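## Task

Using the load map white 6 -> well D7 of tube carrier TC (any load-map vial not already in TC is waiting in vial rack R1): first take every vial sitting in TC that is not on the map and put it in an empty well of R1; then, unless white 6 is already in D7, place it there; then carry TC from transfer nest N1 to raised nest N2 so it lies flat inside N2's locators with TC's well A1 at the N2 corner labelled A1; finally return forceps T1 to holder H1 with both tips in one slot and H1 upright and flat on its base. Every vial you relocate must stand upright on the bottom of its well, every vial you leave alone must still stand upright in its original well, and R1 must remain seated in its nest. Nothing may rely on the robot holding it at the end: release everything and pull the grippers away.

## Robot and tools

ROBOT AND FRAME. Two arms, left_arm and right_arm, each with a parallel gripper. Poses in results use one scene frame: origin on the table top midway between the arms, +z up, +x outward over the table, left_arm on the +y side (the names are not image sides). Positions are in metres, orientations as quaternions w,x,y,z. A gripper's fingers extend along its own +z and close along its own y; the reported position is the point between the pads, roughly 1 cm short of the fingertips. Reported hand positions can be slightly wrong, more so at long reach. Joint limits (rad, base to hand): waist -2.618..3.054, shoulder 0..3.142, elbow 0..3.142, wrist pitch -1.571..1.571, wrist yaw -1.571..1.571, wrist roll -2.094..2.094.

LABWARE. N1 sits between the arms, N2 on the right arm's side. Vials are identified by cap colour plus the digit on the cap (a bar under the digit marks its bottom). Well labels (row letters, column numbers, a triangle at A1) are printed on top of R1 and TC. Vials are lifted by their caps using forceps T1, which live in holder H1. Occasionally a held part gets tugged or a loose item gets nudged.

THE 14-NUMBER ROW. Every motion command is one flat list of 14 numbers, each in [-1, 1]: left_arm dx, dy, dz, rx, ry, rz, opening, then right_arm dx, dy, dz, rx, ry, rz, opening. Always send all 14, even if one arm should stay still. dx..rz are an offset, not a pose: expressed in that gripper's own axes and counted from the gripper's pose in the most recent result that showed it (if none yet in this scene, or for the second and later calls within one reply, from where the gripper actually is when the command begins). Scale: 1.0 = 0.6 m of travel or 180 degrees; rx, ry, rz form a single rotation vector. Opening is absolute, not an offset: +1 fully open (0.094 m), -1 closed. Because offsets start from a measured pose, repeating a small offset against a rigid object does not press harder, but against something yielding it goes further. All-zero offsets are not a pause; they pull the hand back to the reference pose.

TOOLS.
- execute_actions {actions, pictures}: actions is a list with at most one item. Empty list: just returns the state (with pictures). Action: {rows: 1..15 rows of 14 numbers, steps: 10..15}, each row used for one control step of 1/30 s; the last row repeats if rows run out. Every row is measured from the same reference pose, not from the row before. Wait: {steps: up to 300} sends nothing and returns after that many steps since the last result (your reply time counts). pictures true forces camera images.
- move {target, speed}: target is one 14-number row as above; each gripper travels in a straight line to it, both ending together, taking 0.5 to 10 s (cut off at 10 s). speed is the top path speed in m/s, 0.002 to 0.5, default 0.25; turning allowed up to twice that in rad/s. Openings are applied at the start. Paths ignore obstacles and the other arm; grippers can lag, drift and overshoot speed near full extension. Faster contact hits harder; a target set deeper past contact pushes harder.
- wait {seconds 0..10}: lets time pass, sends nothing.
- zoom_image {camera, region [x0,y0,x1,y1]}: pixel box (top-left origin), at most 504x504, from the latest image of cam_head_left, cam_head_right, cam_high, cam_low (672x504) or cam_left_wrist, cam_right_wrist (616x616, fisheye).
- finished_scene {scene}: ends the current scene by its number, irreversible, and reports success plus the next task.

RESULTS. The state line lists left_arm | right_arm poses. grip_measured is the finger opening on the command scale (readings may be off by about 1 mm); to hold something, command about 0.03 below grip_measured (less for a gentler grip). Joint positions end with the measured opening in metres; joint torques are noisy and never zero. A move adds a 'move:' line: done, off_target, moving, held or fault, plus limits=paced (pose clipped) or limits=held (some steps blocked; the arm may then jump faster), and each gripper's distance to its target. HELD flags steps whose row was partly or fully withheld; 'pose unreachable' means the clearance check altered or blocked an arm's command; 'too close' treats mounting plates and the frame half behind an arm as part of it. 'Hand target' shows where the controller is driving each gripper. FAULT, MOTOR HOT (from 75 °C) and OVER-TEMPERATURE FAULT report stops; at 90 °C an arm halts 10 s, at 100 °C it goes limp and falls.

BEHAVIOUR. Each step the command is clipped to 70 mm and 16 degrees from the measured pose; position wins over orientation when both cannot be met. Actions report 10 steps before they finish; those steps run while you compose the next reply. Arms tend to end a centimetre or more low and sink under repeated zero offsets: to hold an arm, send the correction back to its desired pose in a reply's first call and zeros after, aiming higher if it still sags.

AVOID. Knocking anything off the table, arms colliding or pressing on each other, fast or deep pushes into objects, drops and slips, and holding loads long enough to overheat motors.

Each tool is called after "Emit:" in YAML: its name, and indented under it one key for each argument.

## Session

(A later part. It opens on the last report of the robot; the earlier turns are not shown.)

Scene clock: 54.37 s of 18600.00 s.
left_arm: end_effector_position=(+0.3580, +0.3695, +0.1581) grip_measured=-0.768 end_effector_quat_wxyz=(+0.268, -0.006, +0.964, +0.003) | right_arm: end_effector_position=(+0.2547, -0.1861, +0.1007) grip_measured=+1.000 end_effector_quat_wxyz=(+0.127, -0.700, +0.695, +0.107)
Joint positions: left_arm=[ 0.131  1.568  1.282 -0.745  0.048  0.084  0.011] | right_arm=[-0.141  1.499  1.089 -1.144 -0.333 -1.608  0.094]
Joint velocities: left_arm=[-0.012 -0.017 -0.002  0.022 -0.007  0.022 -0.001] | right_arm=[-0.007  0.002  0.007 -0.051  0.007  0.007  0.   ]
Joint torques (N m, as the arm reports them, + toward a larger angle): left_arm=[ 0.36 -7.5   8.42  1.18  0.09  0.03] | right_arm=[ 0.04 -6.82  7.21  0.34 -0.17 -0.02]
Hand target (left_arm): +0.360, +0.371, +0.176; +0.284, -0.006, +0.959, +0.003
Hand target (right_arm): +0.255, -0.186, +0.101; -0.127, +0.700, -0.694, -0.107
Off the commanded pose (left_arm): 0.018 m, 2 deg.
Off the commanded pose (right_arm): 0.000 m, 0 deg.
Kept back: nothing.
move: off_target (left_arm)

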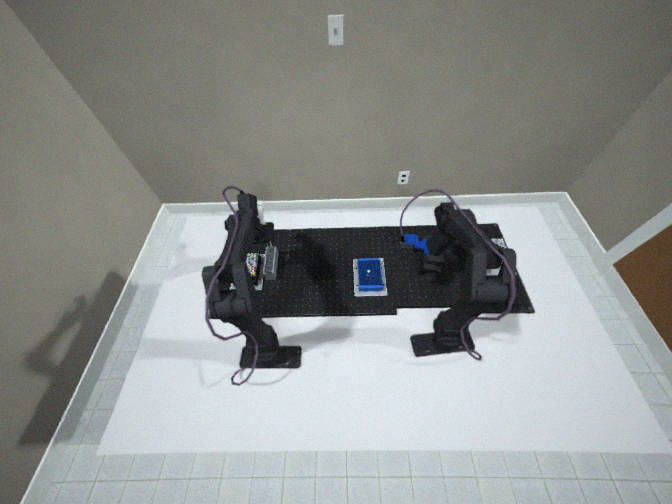

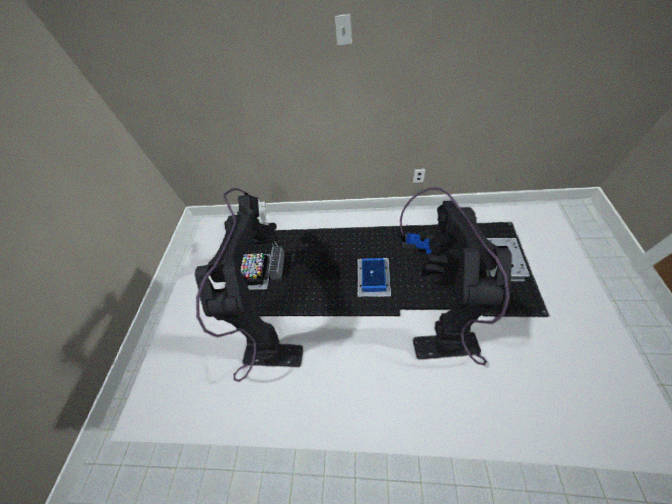

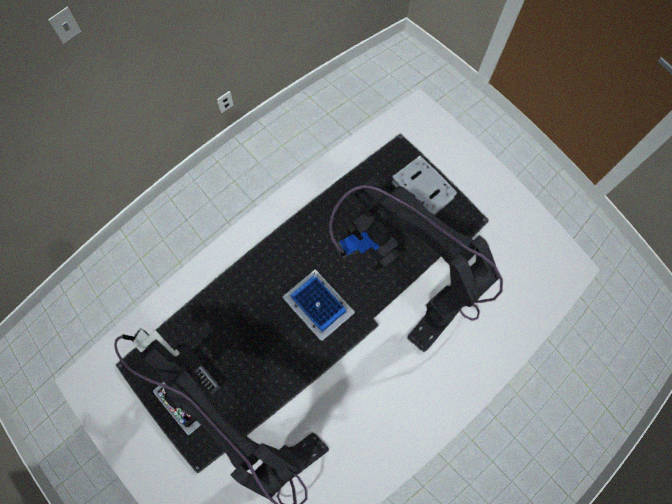

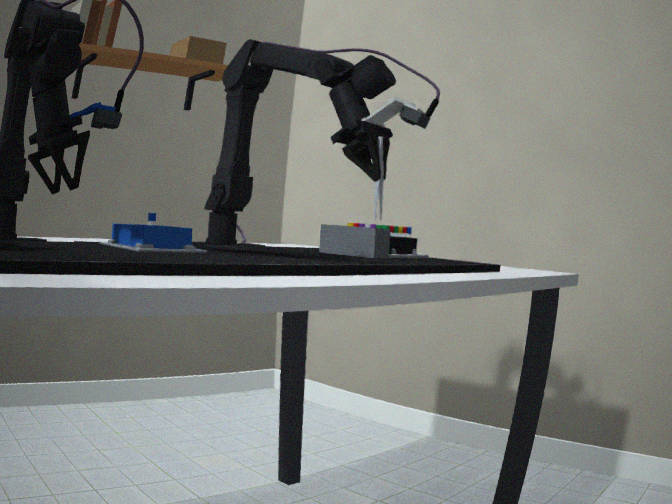

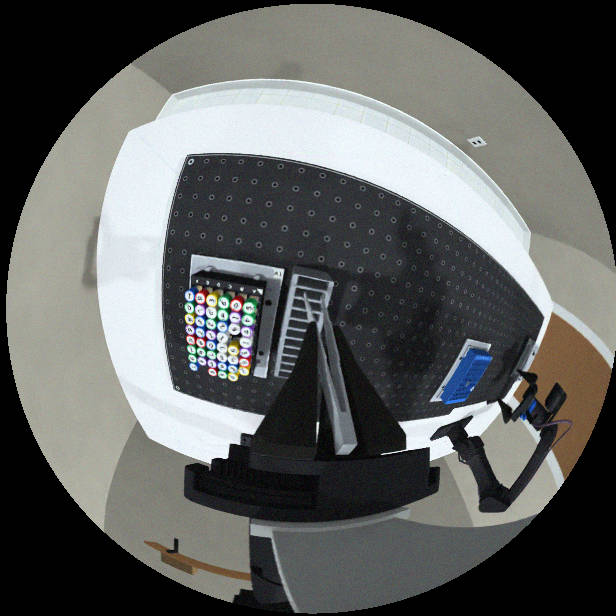

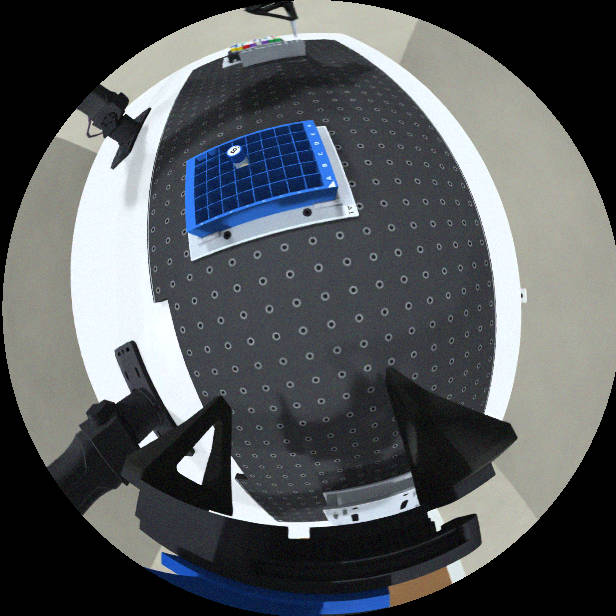

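Emit:
move:
  target: [0.0585, 0.1238, -0.0777, -0.1268, -0.006, -0.2106, -0.77, 0, 0, 0, 0, 0, 0, 1]
  speed: 0.15

Emit:
zoom_image:
  camera: "cam_left_wrist"
  region: [255, 225, 375, 345]

Emit:
zoom_image:
  camera: "cam_low"
  region: [310, 90, 450, 270]

Scene clock: 61.33 s of 18600.00 s.
left_arm: end_effector_position=(+0.3034, +0.4365, +0.1643) grip_measured=-0.768 end_effector_quat_wxyz=(+0.238, -0.358, +0.898, +0.097) | right_arm: end_effector_position=(+0.2547, -0.1863, +0.1006) grip_measured=+1.000 end_effector_quat_wxyz=(+0.126, -0.700, +0.695, +0.106)
Joint positions: left_arm=[ 0.166  1.494  1.257 -0.897 -0.293 -0.549  0.011] | right_arm=[-0.141  1.499  1.089 -1.144 -0.331 -1.608  0.094]
Joint velocities: left_arm=[ 0.007  0.012  0.002 -0.066 -0.066  0.007 -0.   ] | right_arm=[ 0.007  0.002  0.007 -0.022  0.007 -0.081  0.   ]
Joint torques (N m, as the arm reports them, + toward a larger angle): left_arm=[ 0.64 -6.76  7.93  0.96 -0.44 -0.1 ] | right_arm=[ 0.03 -6.81  7.2   0.33 -0.19 -0.03]
Hand target (left_arm): +0.302, +0.443, +0.179; +0.254, -0.368, +0.889, +0.104
Hand target (right_arm): +0.255, -0.186, +0.101; -0.127, +0.700, -0.695, -0.107
Off the commanded pose (left_arm): 0.017 m, 3 deg.
Off the commanded pose (right_arm): 0.000 m, 0 deg.
Kept back: nothing.
After step 90, 0.93 s passed at rest.
move: off_target (left_arm)

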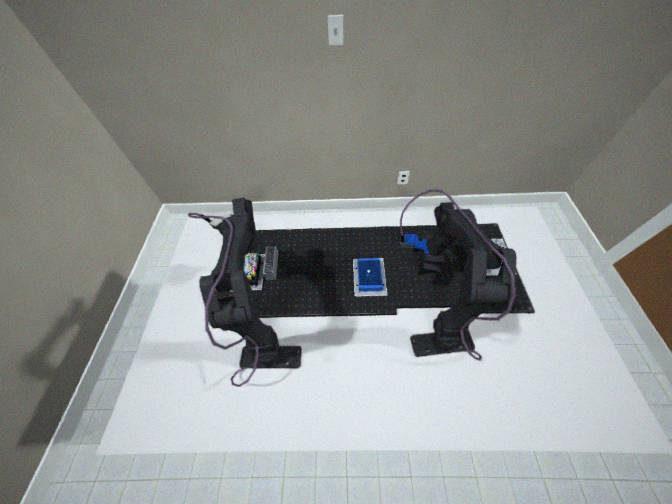

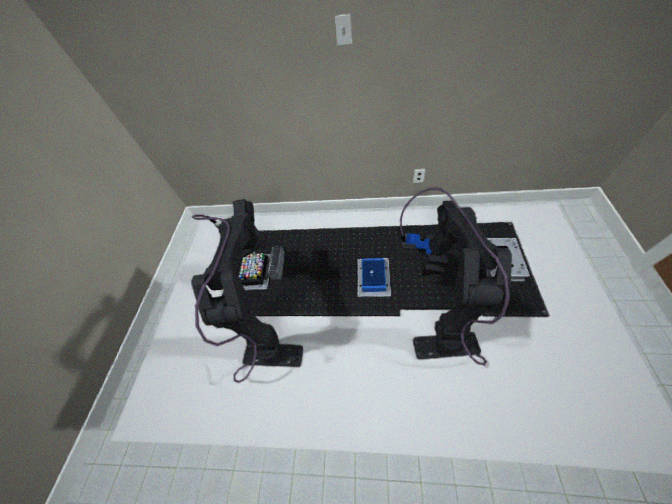

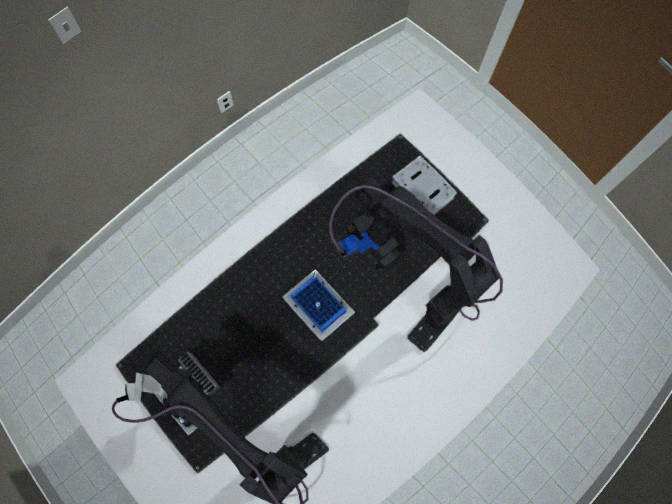

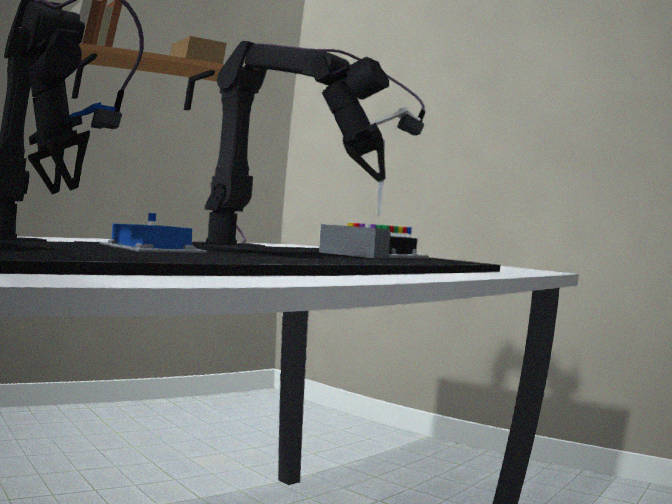

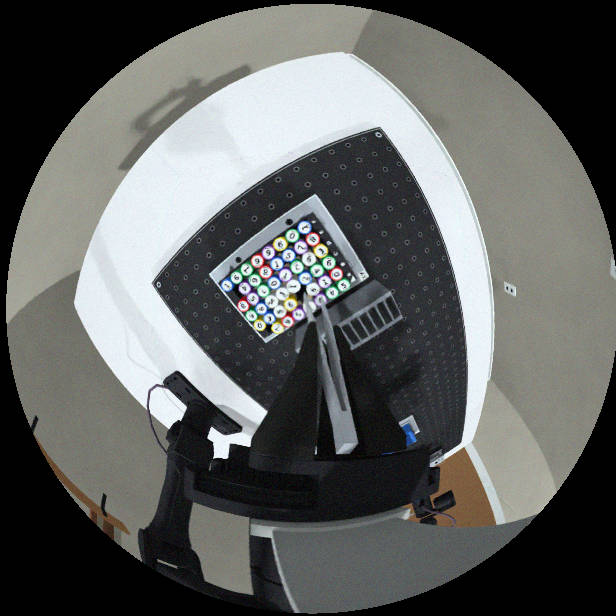

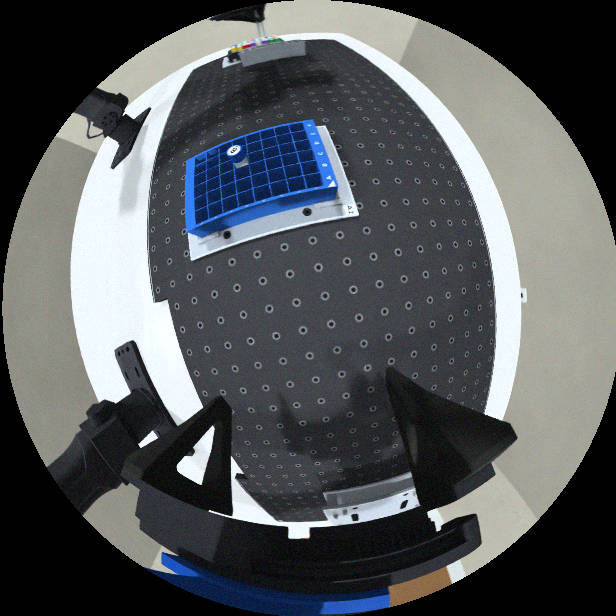

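Region (255, 225, 375, 345) of cam_left_wrist's 616x616 image, scaled by 4.200, with more detail than that image has.

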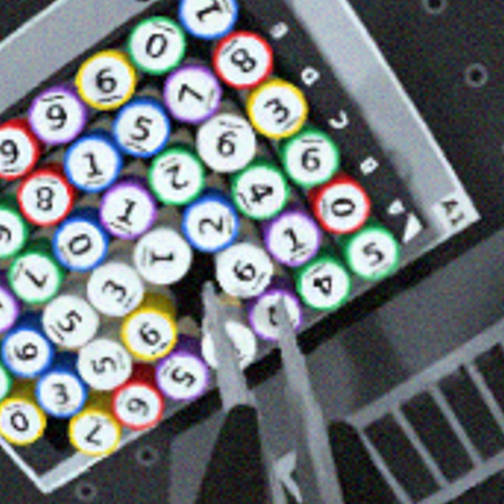

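Region (310, 90, 450, 270) of cam_low's 672x504 image, scaled by 2.800, with more detail than that image has.

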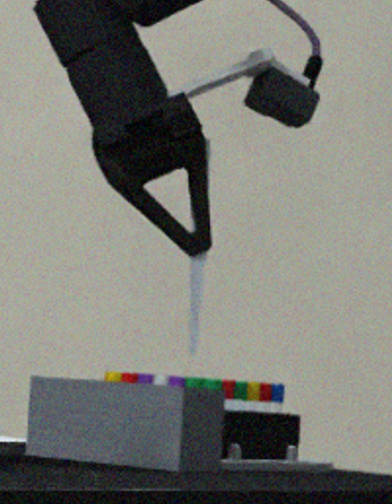

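Emit:
zoom_image:
  camera: "cam_left_wrist"
  region: [290, 245, 340, 305]

Region (290, 245, 340, 305) of cam_left_wrist's 616x616 image, scaled by 8.400, with more detail than that image has.

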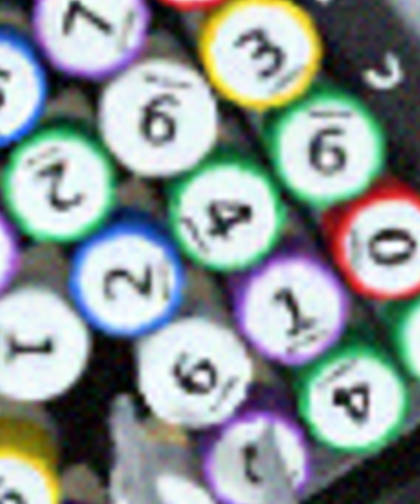

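Emit:
move:
  target: [0.0062, -0.0017, 0.0215, 0.0018, -0.0032, -0.0011, -0.745, 0, 0, 0, 0, 0, 0, 1]
  speed: 0.02

Emit:
zoom_image:
  camera: "cam_left_wrist"
  region: [275, 250, 355, 330]

Emit:
zoom_image:
  camera: "cam_low"
  region: [340, 170, 430, 260]

Scene clock: 68.37 s of 18600.00 s.
left_arm: end_effector_position=(+0.3032, +0.4365, +0.1535) grip_measured=-0.747 end_effector_quat_wxyz=(+0.239, -0.359, +0.897, +0.096) | right_arm: end_effector_position=(+0.2547, -0.1865, +0.1005) grip_measured=+1.000 end_effector_quat_wxyz=(+0.126, -0.700, +0.695, +0.106)
Joint positions: left_arm=[ 0.166  1.494  1.215 -0.854 -0.293 -0.552  0.012] | right_arm=[-0.141  1.499  1.089 -1.144 -0.33  -1.608  0.094]
Joint velocities: left_arm=[ 0.007  0.012 -0.002  0.066 -0.051 -0.037 -0.   ] | right_arm=[-0.007  0.007  0.017 -0.037 -0.022 -0.007  0.   ]
Joint torques (N m, as the arm reports them, + toward a larger angle): left_arm=[ 0.22 -4.95  5.09  1.29 -0.18  0.06] | right_arm=[ 0.05 -6.82  7.22  0.33 -0.19 -0.02]
Hand target (left_arm): +0.306, +0.438, +0.151; +0.244, -0.358, +0.896, +0.095
Hand target (right_arm): +0.255, -0.186, +0.101; -0.126, +0.700, -0.695, -0.106
Off the commanded pose (left_arm): 0.004 m, 1 deg.
Off the commanded pose (right_arm): 0.000 m, 0 deg.
Kept back: nothing.
After step 90, 3.13 s passed at rest.
move: done

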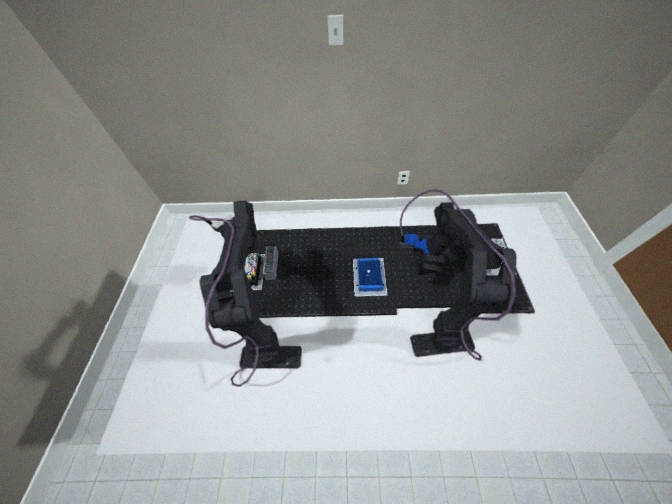

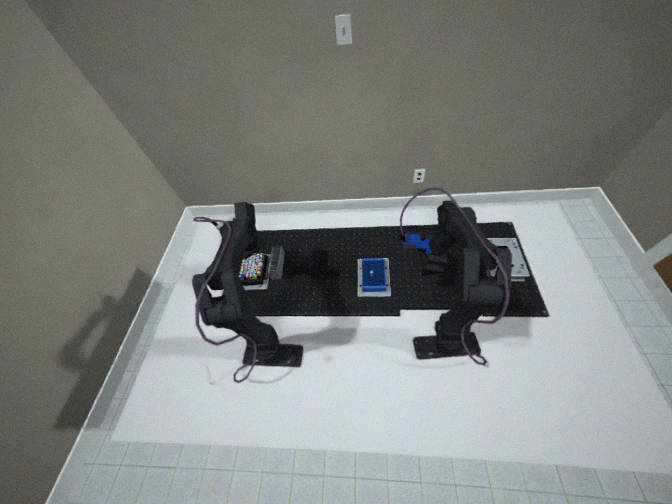

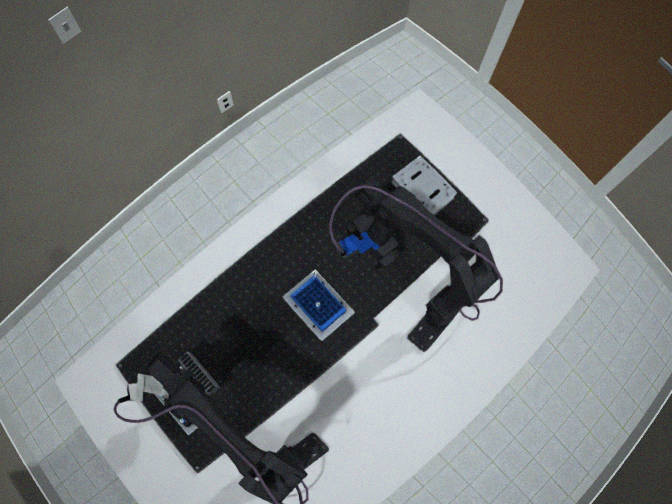

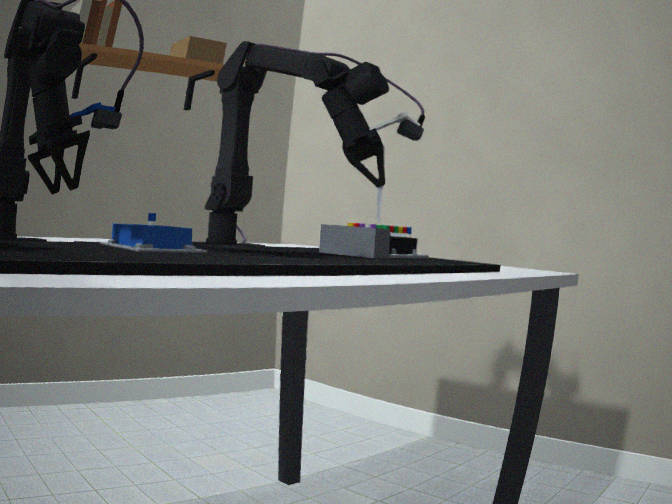

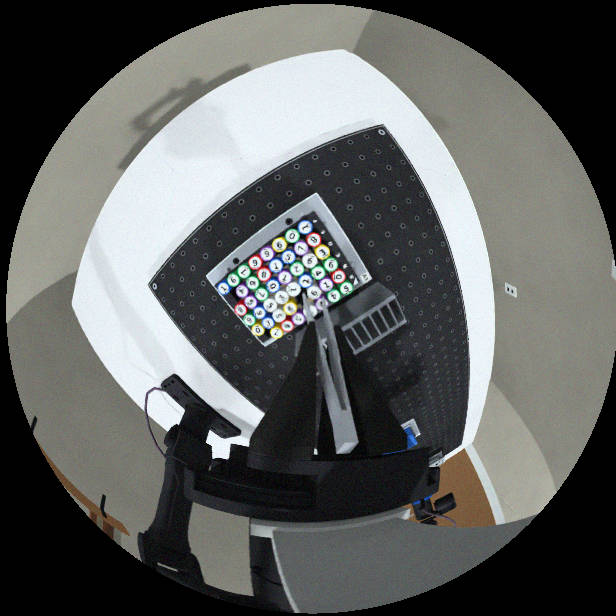

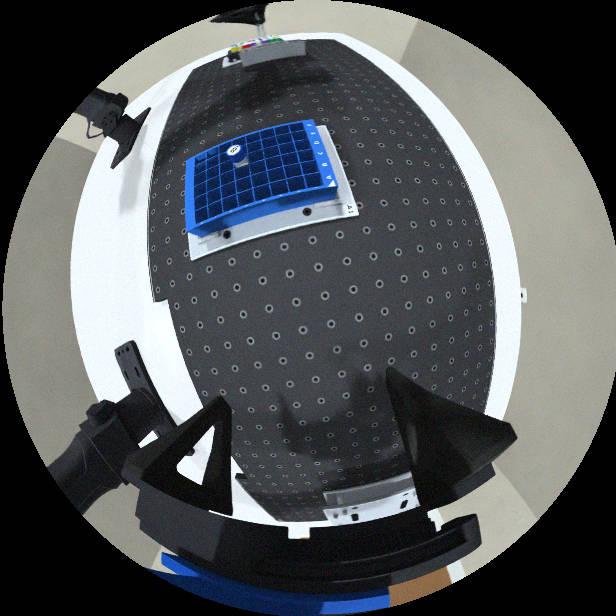

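Region (275, 250, 355, 330) of cam_left_wrist's 616x616 image, scaled by 6.300, with more detail than that image has.

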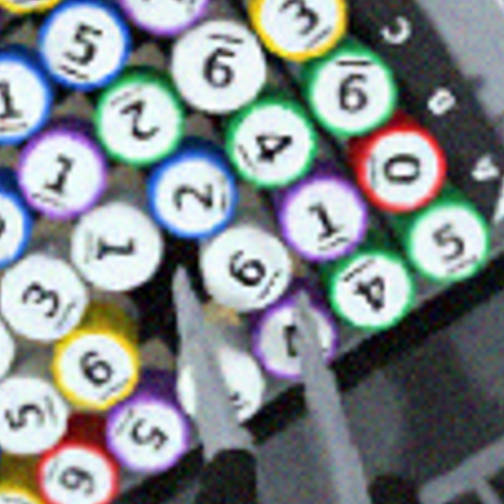

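Region (340, 170, 430, 260) of cam_low's 672x504 image, scaled by 5.600, with more detail than that image has.

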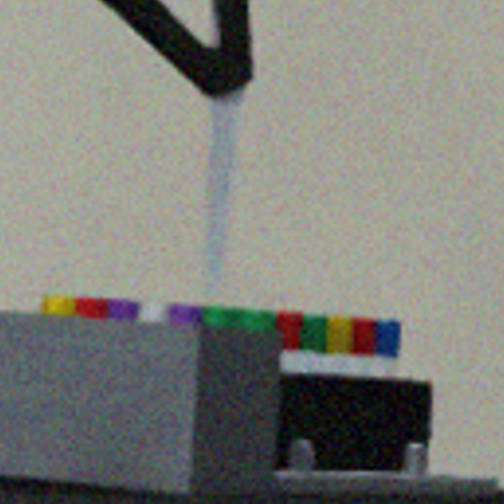

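Emit:
execute_actions:
  actions:
    - {"rows": [[-0.0029,-0.0019,0.0065,0.0018,-0.0032,-0.001,-0.745,0,0,0,0,0,0,1],[-0.0028,-0.002,0.007,0.0019,-0.0034,-0.0011,-0.745,0,0,0,0,0,0,1],[-0.0026,-0.0021,0.0075,0.002,-0.0036,-0.0012,-0.745,0,0,0,0,0,0,1],[-0.0025,-0.0022,0.008,0.0021,-0.0038,-0.0012,-0.745,0,0,0,0,0,0,1],[-0.0024,-0.0023,0.0085,0.0022,-0.004,-0.0013,-0.745,0,0,0,0,0,0,1],[-0.0022,-0.0024,0.009,0.0023,-0.0041,-0.0013,-0.745,0,0,0,0,0,0,1],[-0.0021,-0.0025,0.0095,0.0024,-0.0042,-0.0014,-0.745,0,0,0,0,0,0,1],[-0.002,-0.0026,0.01,0.0025,-0.0043,-0.0014,-0.745,0,0,0,0,0,0,1],[-0.0018,-0.0027,0.0105,0.0025,-0.0044,-0.0015,-0.745,0,0,0,0,0,0,1],[-0.0017,-0.0027,0.011,0.0026,-0.0045,-0.0015,-0.745,0,0,0,0,0,0,1],[-0.0015,-0.0028,0.0116,0.0026,-0.0045,-0.0015,-0.745,0,0,0,0,0,0,1]], "steps": 15}

Emit:
execute_actions:
  actions:
    - {"steps": 20}
  pictures: true

Emit:
zoom_image:
  camera: "cam_left_wrist"
  region: [275, 250, 355, 330]

Emit:
zoom_image:
  camera: "cam_low"
  region: [340, 170, 430, 260]

Scene clock: 71.83 s of 18600.00 s.
left_arm: end_effector_position=(+0.3050, +0.4368, +0.1544) grip_measured=-0.747 end_effector_quat_wxyz=(+0.243, -0.359, +0.896, +0.095) | right_arm: end_effector_position=(+0.2547, -0.1865, +0.1005) grip_measured=+1.000 end_effector_quat_wxyz=(+0.126, -0.700, +0.695, +0.106)
Joint positions: left_arm=[ 0.166  1.494  1.215 -0.846 -0.293 -0.552  0.012] | right_arm=[-0.141  1.499  1.089 -1.144 -0.33  -1.608  0.094]
Joint velocities: left_arm=[-0.002 -0.007 -0.017 -0.022  0.007 -0.081  0.   ] | right_arm=[-0.002  0.012 -0.012 -0.051  0.066 -0.022  0.   ]
Joint torques (N m, as the arm reports them, + toward a larger angle): left_arm=[ 0.31 -4.98  4.59  1.35 -0.16  0.  ] | right_arm=[ 0.07 -6.82  7.23  0.33 -0.18 -0.03]
Steps of this call (steps 1 to 90: nothing new was sent; then 0.30 s passed at rest; steps 91 to 95: the first 5 steps of this action). Readings (end_effector_position):
91: left_arm (+0.3043, +0.4367, +0.1540) | right_arm (+0.2547, -0.1865, +0.1005)
92: left_arm (+0.3044, +0.4367, +0.1540) | right_arm (+0.2547, -0.1865, +0.1005)
94: left_arm (+0.3047, +0.4367, +0.1542) | right_arm (+0.2547, -0.1865, +0.1005)
95: the state above

Scene clock: 72.50 s of 18600.00 s.
left_arm: end_effector_position=(+0.3051, +0.4368, +0.1506) grip_measured=-0.747 end_effector_quat_wxyz=(+0.243, -0.359, +0.896, +0.095) | right_arm: end_effector_position=(+0.2547, -0.1866, +0.1005) grip_measured=+1.000 end_effector_quat_wxyz=(+0.126, -0.700, +0.695, +0.106)
Joint positions: left_arm=[ 0.166  1.494  1.199 -0.83  -0.293 -0.552  0.012] | right_arm=[-0.141  1.499  1.089 -1.144 -0.33  -1.608  0.094]
Joint velocities: left_arm=[-0.017  0.007  0.002 -0.007 -0.051 -0.11   0.001] | right_arm=[-0.007  0.002  0.022 -0.051  0.007 -0.022  0.   ]
Joint torques (N m, as the arm reports them, + toward a larger angle): left_arm=[ 0.28 -4.89  5.17  1.33 -0.15  0.03] | right_arm=[ 0.07 -6.76  7.25  0.32 -0.19 -0.03]
Hand target (left_arm): +0.307, +0.438, +0.148; +0.246, -0.360, +0.895, +0.095
Hand target (right_arm): +0.255, -0.186, +0.101; -0.126, +0.700, -0.695, -0.106
Off the commanded pose (left_arm): 0.004 m, 0 deg.
Off the commanded pose (right_arm): 0.000 m, 0 deg.
Kept back: nothing.
Steps of this call (steps 1 to 10: the last 10 steps of your previous action; steps 11 to 20: nothing new was sent). Readings (end_effector_position):
1: left_arm (+0.3053, +0.4368, +0.1545) | right_arm (+0.2547, -0.1865, +0.1005)
2: left_arm (+0.3057, +0.4369, +0.1547) | right_arm (+0.2547, -0.1866, +0.1005)
4: left_arm (+0.3061, +0.4369, +0.1539) | right_arm (+0.2547, -0.1866, +0.1005)
8: left_arm (+0.3045, +0.4367, +0.1506) | right_arm (+0.2547, -0.1866, +0.1005)
20: the state above

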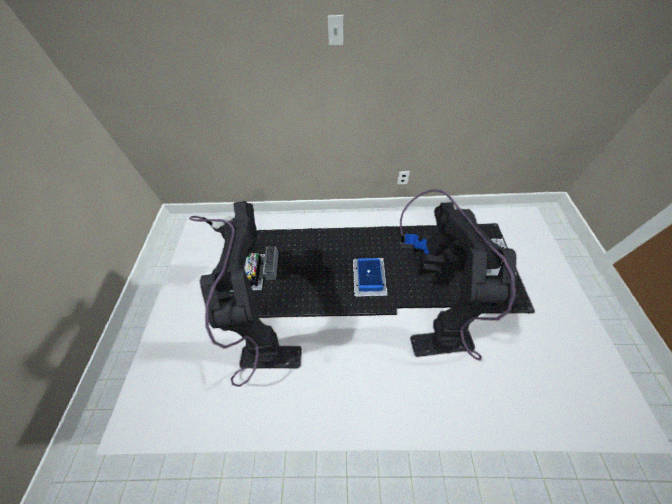

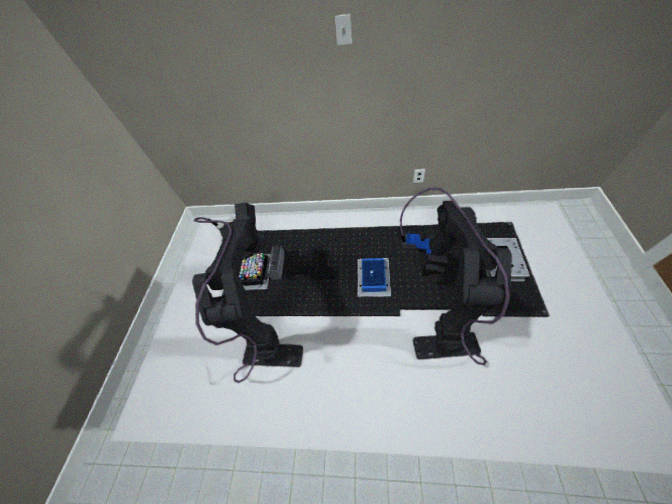

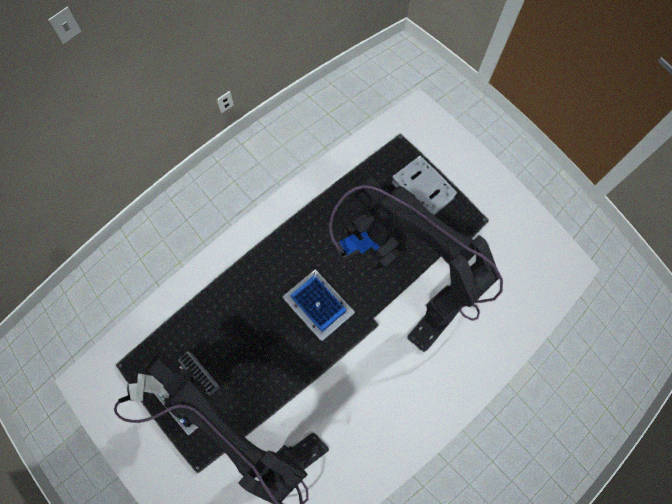

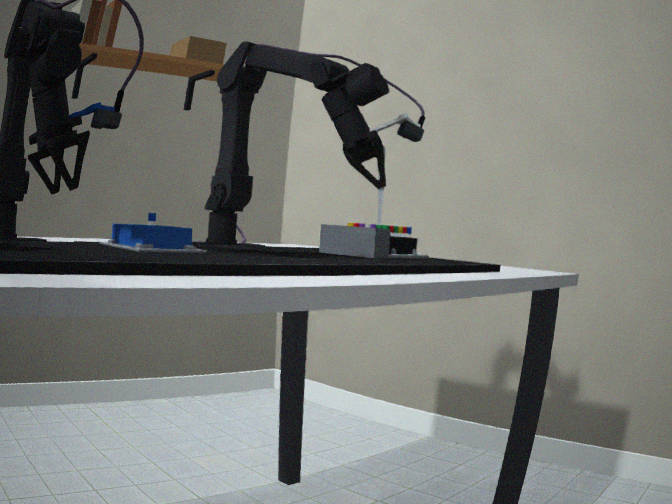

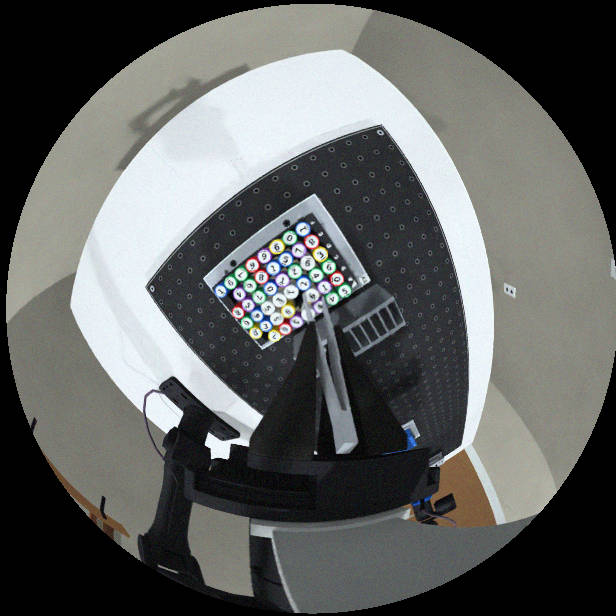

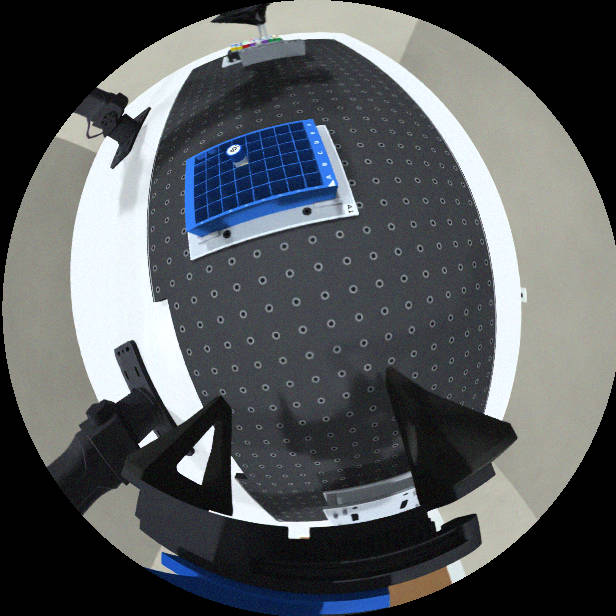

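Region (275, 250, 355, 330) of cam_left_wrist's 616x616 image, scaled by 6.300, with more detail than that image has.

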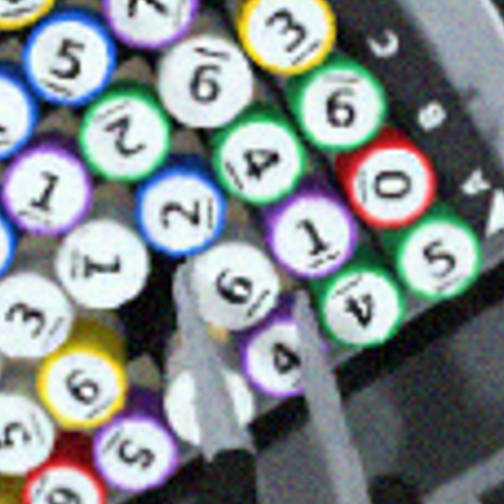

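Region (340, 170, 430, 260) of cam_low's 672x504 image, scaled by 5.600, with more detail than that image has.

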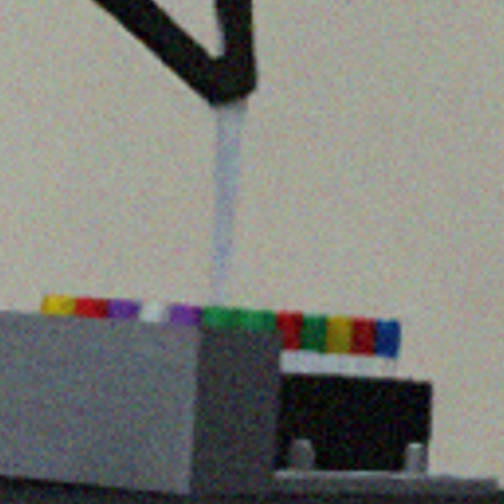

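Emit:
execute_actions:
  actions:
    - {"rows": [[0.0008,-0.0001,0.0076,0.0008,-0.0013,-0.0004,-0.738,0,0,0,0,0,0,1],[0.0013,-0.0001,0.0085,0.0008,-0.0013,-0.0004,-0.738,0,0,0,0,0,0,1],[0.0018,-0.0001,0.0093,0.0008,-0.0013,-0.0004,-0.738,0,0,0,0,0,0,1],[0.0024,0,0.0102,0.0008,-0.0013,-0.0004,-0.738,0,0,0,0,0,0,1],[0.0029,0,0.011,0.0008,-0.0013,-0.0004,-0.738,0,0,0,0,0,0,1],[0.0034,0,0.0119,0.0008,-0.0013,-0.0004,-0.738,0,0,0,0,0,0,1],[0.0039,0,0.0127,0.0008,-0.0013,-0.0004,-0.738,0,0,0,0,0,0,1],[0.0045,0,0.0136,0.0008,-0.0013,-0.0004,-0.738,0,0,0,0,0,0,1],[0.005,0.0001,0.0145,0.0008,-0.0013,-0.0004,-0.738,0,0,0,0,0,0,1],[0.0055,0.0001,0.0153,0.0008,-0.0013,-0.0004,-0.738,0,0,0,0,0,0,1],[0.006,0.0001,0.0162,0.0008,-0.0013,-0.0004,-0.738,0,0,0,0,0,0,1],[0.0065,0.0001,0.017,0.0008,-0.0013,-0.0004,-0.738,0,0,0,0,0,0,1],[0.0071,0.0002,0.0179,0.0008,-0.0013,-0.0004,-0.738,0,0,0,0,0,0,1],[0.0076,0.0002,0.0187,0.0008,-0.0013,-0.0004,-0.738,0,0,0,0,0,0,1],[0.0081,0.0002,0.0196,0.0008,-0.0013,-0.0004,-0.738,0,0,0,0,0,0,1]], "steps": 15}

Emit:
execute_actions:
  actions:
    - {"steps": 25}
  pictures: true

Emit:
zoom_image:
  camera: "cam_left_wrist"
  region: [275, 250, 355, 330]

Emit:
zoom_image:
  camera: "cam_low"
  region: [340, 170, 430, 260]

Scene clock: 74.73 s of 18600.00 s.
left_arm: end_effector_position=(+0.3057, +0.4368, +0.1498) grip_measured=-0.740 end_effector_quat_wxyz=(+0.244, -0.359, +0.896, +0.095) | right_arm: end_effector_position=(+0.2547, -0.1867, +0.1005) grip_measured=+1.000 end_effector_quat_wxyz=(+0.125, -0.700, +0.695, +0.105)
Joint positions: left_arm=[ 0.166  1.494  1.195 -0.822 -0.293 -0.552  0.012] | right_arm=[-0.141  1.499  1.089 -1.144 -0.329 -1.608  0.094]
Joint velocities: left_arm=[-0.012 -0.012 -0.11   0.066 -0.022  0.037  0.   ] | right_arm=[ 0.002 -0.002 -0.007 -0.022  0.022 -0.007  0.   ]
Joint torques (N m, as the arm reports them, + toward a larger angle): left_arm=[ 0.34 -5.01  4.77  1.27 -0.14  0.03] | right_arm=[ 0.04 -6.75  7.21  0.33 -0.18 -0.04]
Steps of this call (steps 1 to 62: nothing new was sent; steps 63 to 67: the first 5 steps of this action). Readings (end_effector_position):
63: left_arm (+0.3052, +0.4367, +0.1507) | right_arm (+0.2547, -0.1867, +0.1005)
64: left_arm (+0.3054, +0.4367, +0.1507) | right_arm (+0.2547, -0.1867, +0.1005)
66: left_arm (+0.3057, +0.4368, +0.1504) | right_arm (+0.2547, -0.1867, +0.1005)
67: the state above

Scene clock: 75.57 s of 18600.00 s.
left_arm: end_effector_position=(+0.3042, +0.4365, +0.1413) grip_measured=-0.740 end_effector_quat_wxyz=(+0.242, -0.359, +0.896, +0.095) | right_arm: end_effector_position=(+0.2547, -0.1868, +0.1004) grip_measured=+1.000 end_effector_quat_wxyz=(+0.125, -0.700, +0.695, +0.105)
Joint positions: left_arm=[ 0.166  1.494  1.163 -0.794 -0.292 -0.552  0.012] | right_arm=[-0.141  1.499  1.089 -1.144 -0.328 -1.608  0.094]
Joint velocities: left_arm=[ 0.017  0.007 -0.002 -0.037  0.037 -0.066 -0.   ] | right_arm=[-0.002  0.007  0.002  0.051 -0.022 -0.022  0.   ]
Joint torques (N m, as the arm reports them, + toward a larger angle): left_arm=[ 0.37 -4.84  5.06  1.34 -0.15  0.03] | right_arm=[ 0.05 -6.78  7.18  0.33 -0.18 -0.03]
Hand target (left_arm): +0.306, +0.438, +0.138; +0.245, -0.359, +0.895, +0.095
Hand target (right_arm): +0.255, -0.187, +0.100; -0.126, +0.700, -0.695, -0.106
Off the commanded pose (left_arm): 0.004 m, 0 deg.
Off the commanded pose (right_arm): 0.000 m, 0 deg.
Kept back: nothing.
Steps of this call (steps 1 to 10: the last 10 steps of your previous action; steps 11 to 25: nothing new was sent). Readings (end_effector_position):
1: left_arm (+0.3055, +0.4368, +0.1488) | right_arm (+0.2547, -0.1867, +0.1005)
2: left_arm (+0.3048, +0.4367, +0.1475) | right_arm (+0.2547, -0.1867, +0.1005)
4: left_arm (+0.3037, +0.4364, +0.1452) | right_arm (+0.2547, -0.1868, +0.1004)
8: left_arm (+0.3029, +0.4363, +0.1426) | right_arm (+0.2547, -0.1868, +0.1004)
25: the state above

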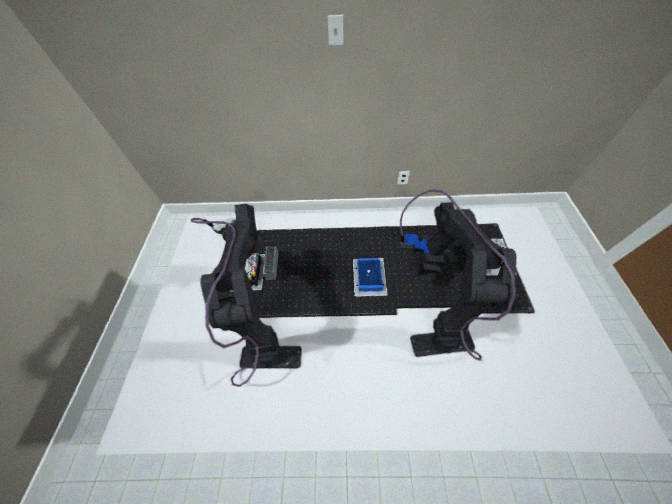

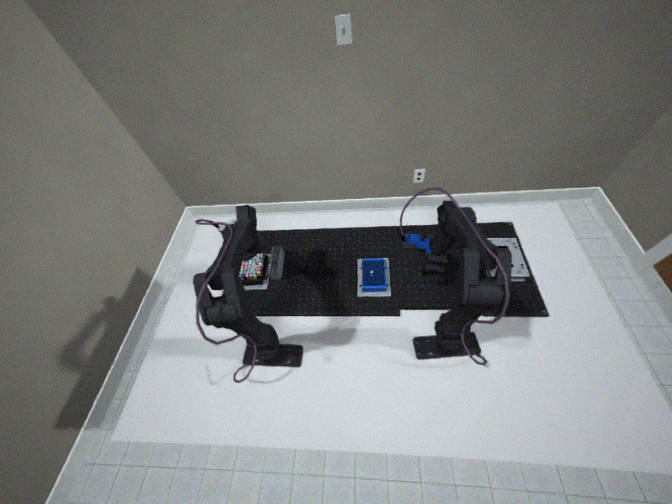

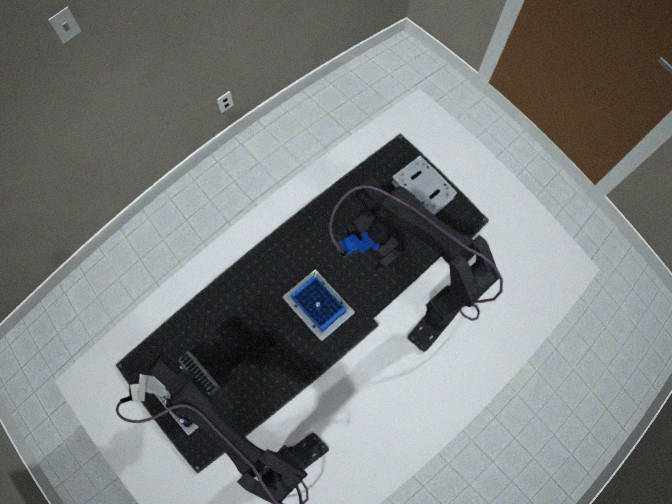

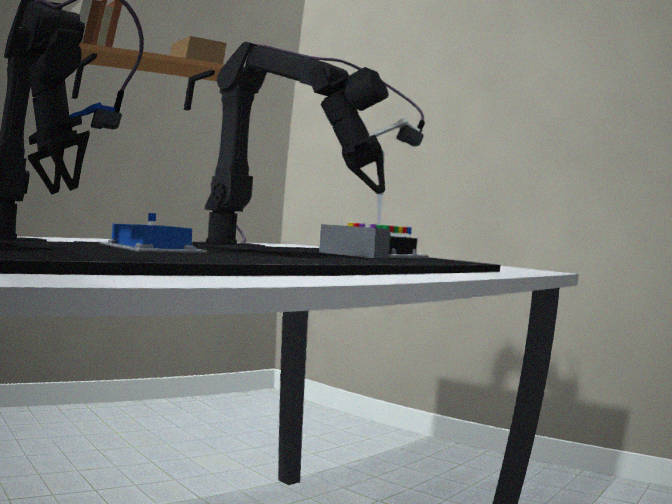

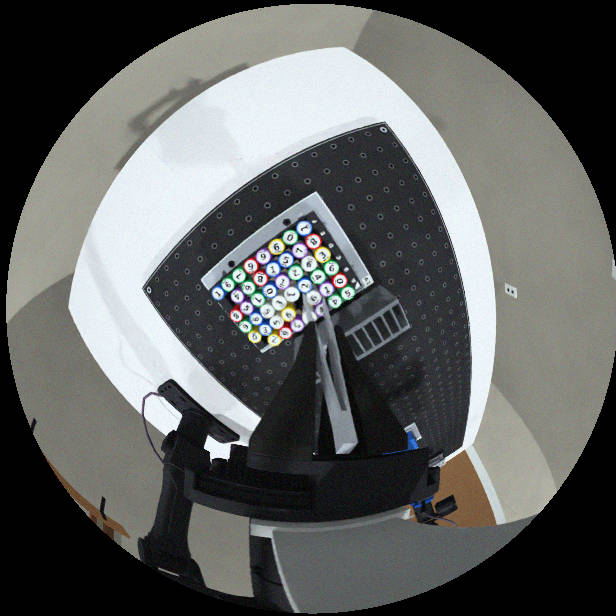

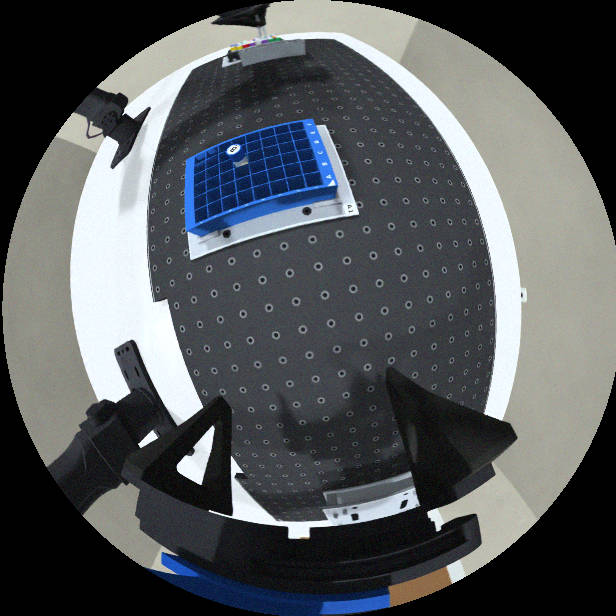

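Region (275, 250, 355, 330) of cam_left_wrist's 616x616 image, scaled by 6.300, with more detail than that image has.

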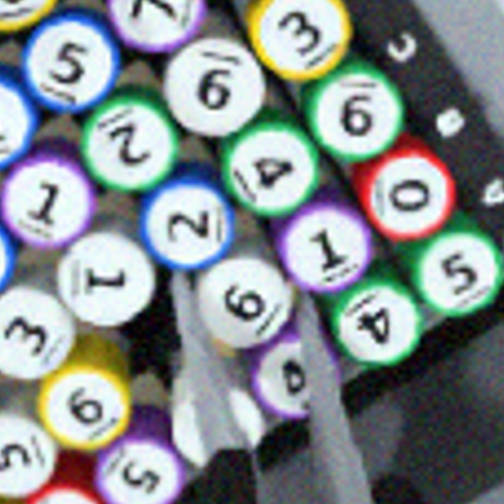

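Region (340, 170, 430, 260) of cam_low's 672x504 image, scaled by 5.600, with more detail than that image has.

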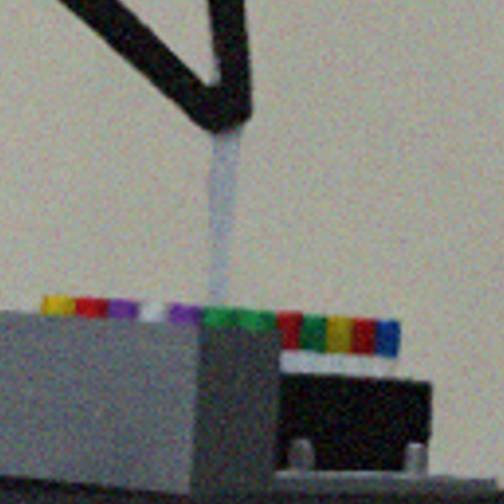

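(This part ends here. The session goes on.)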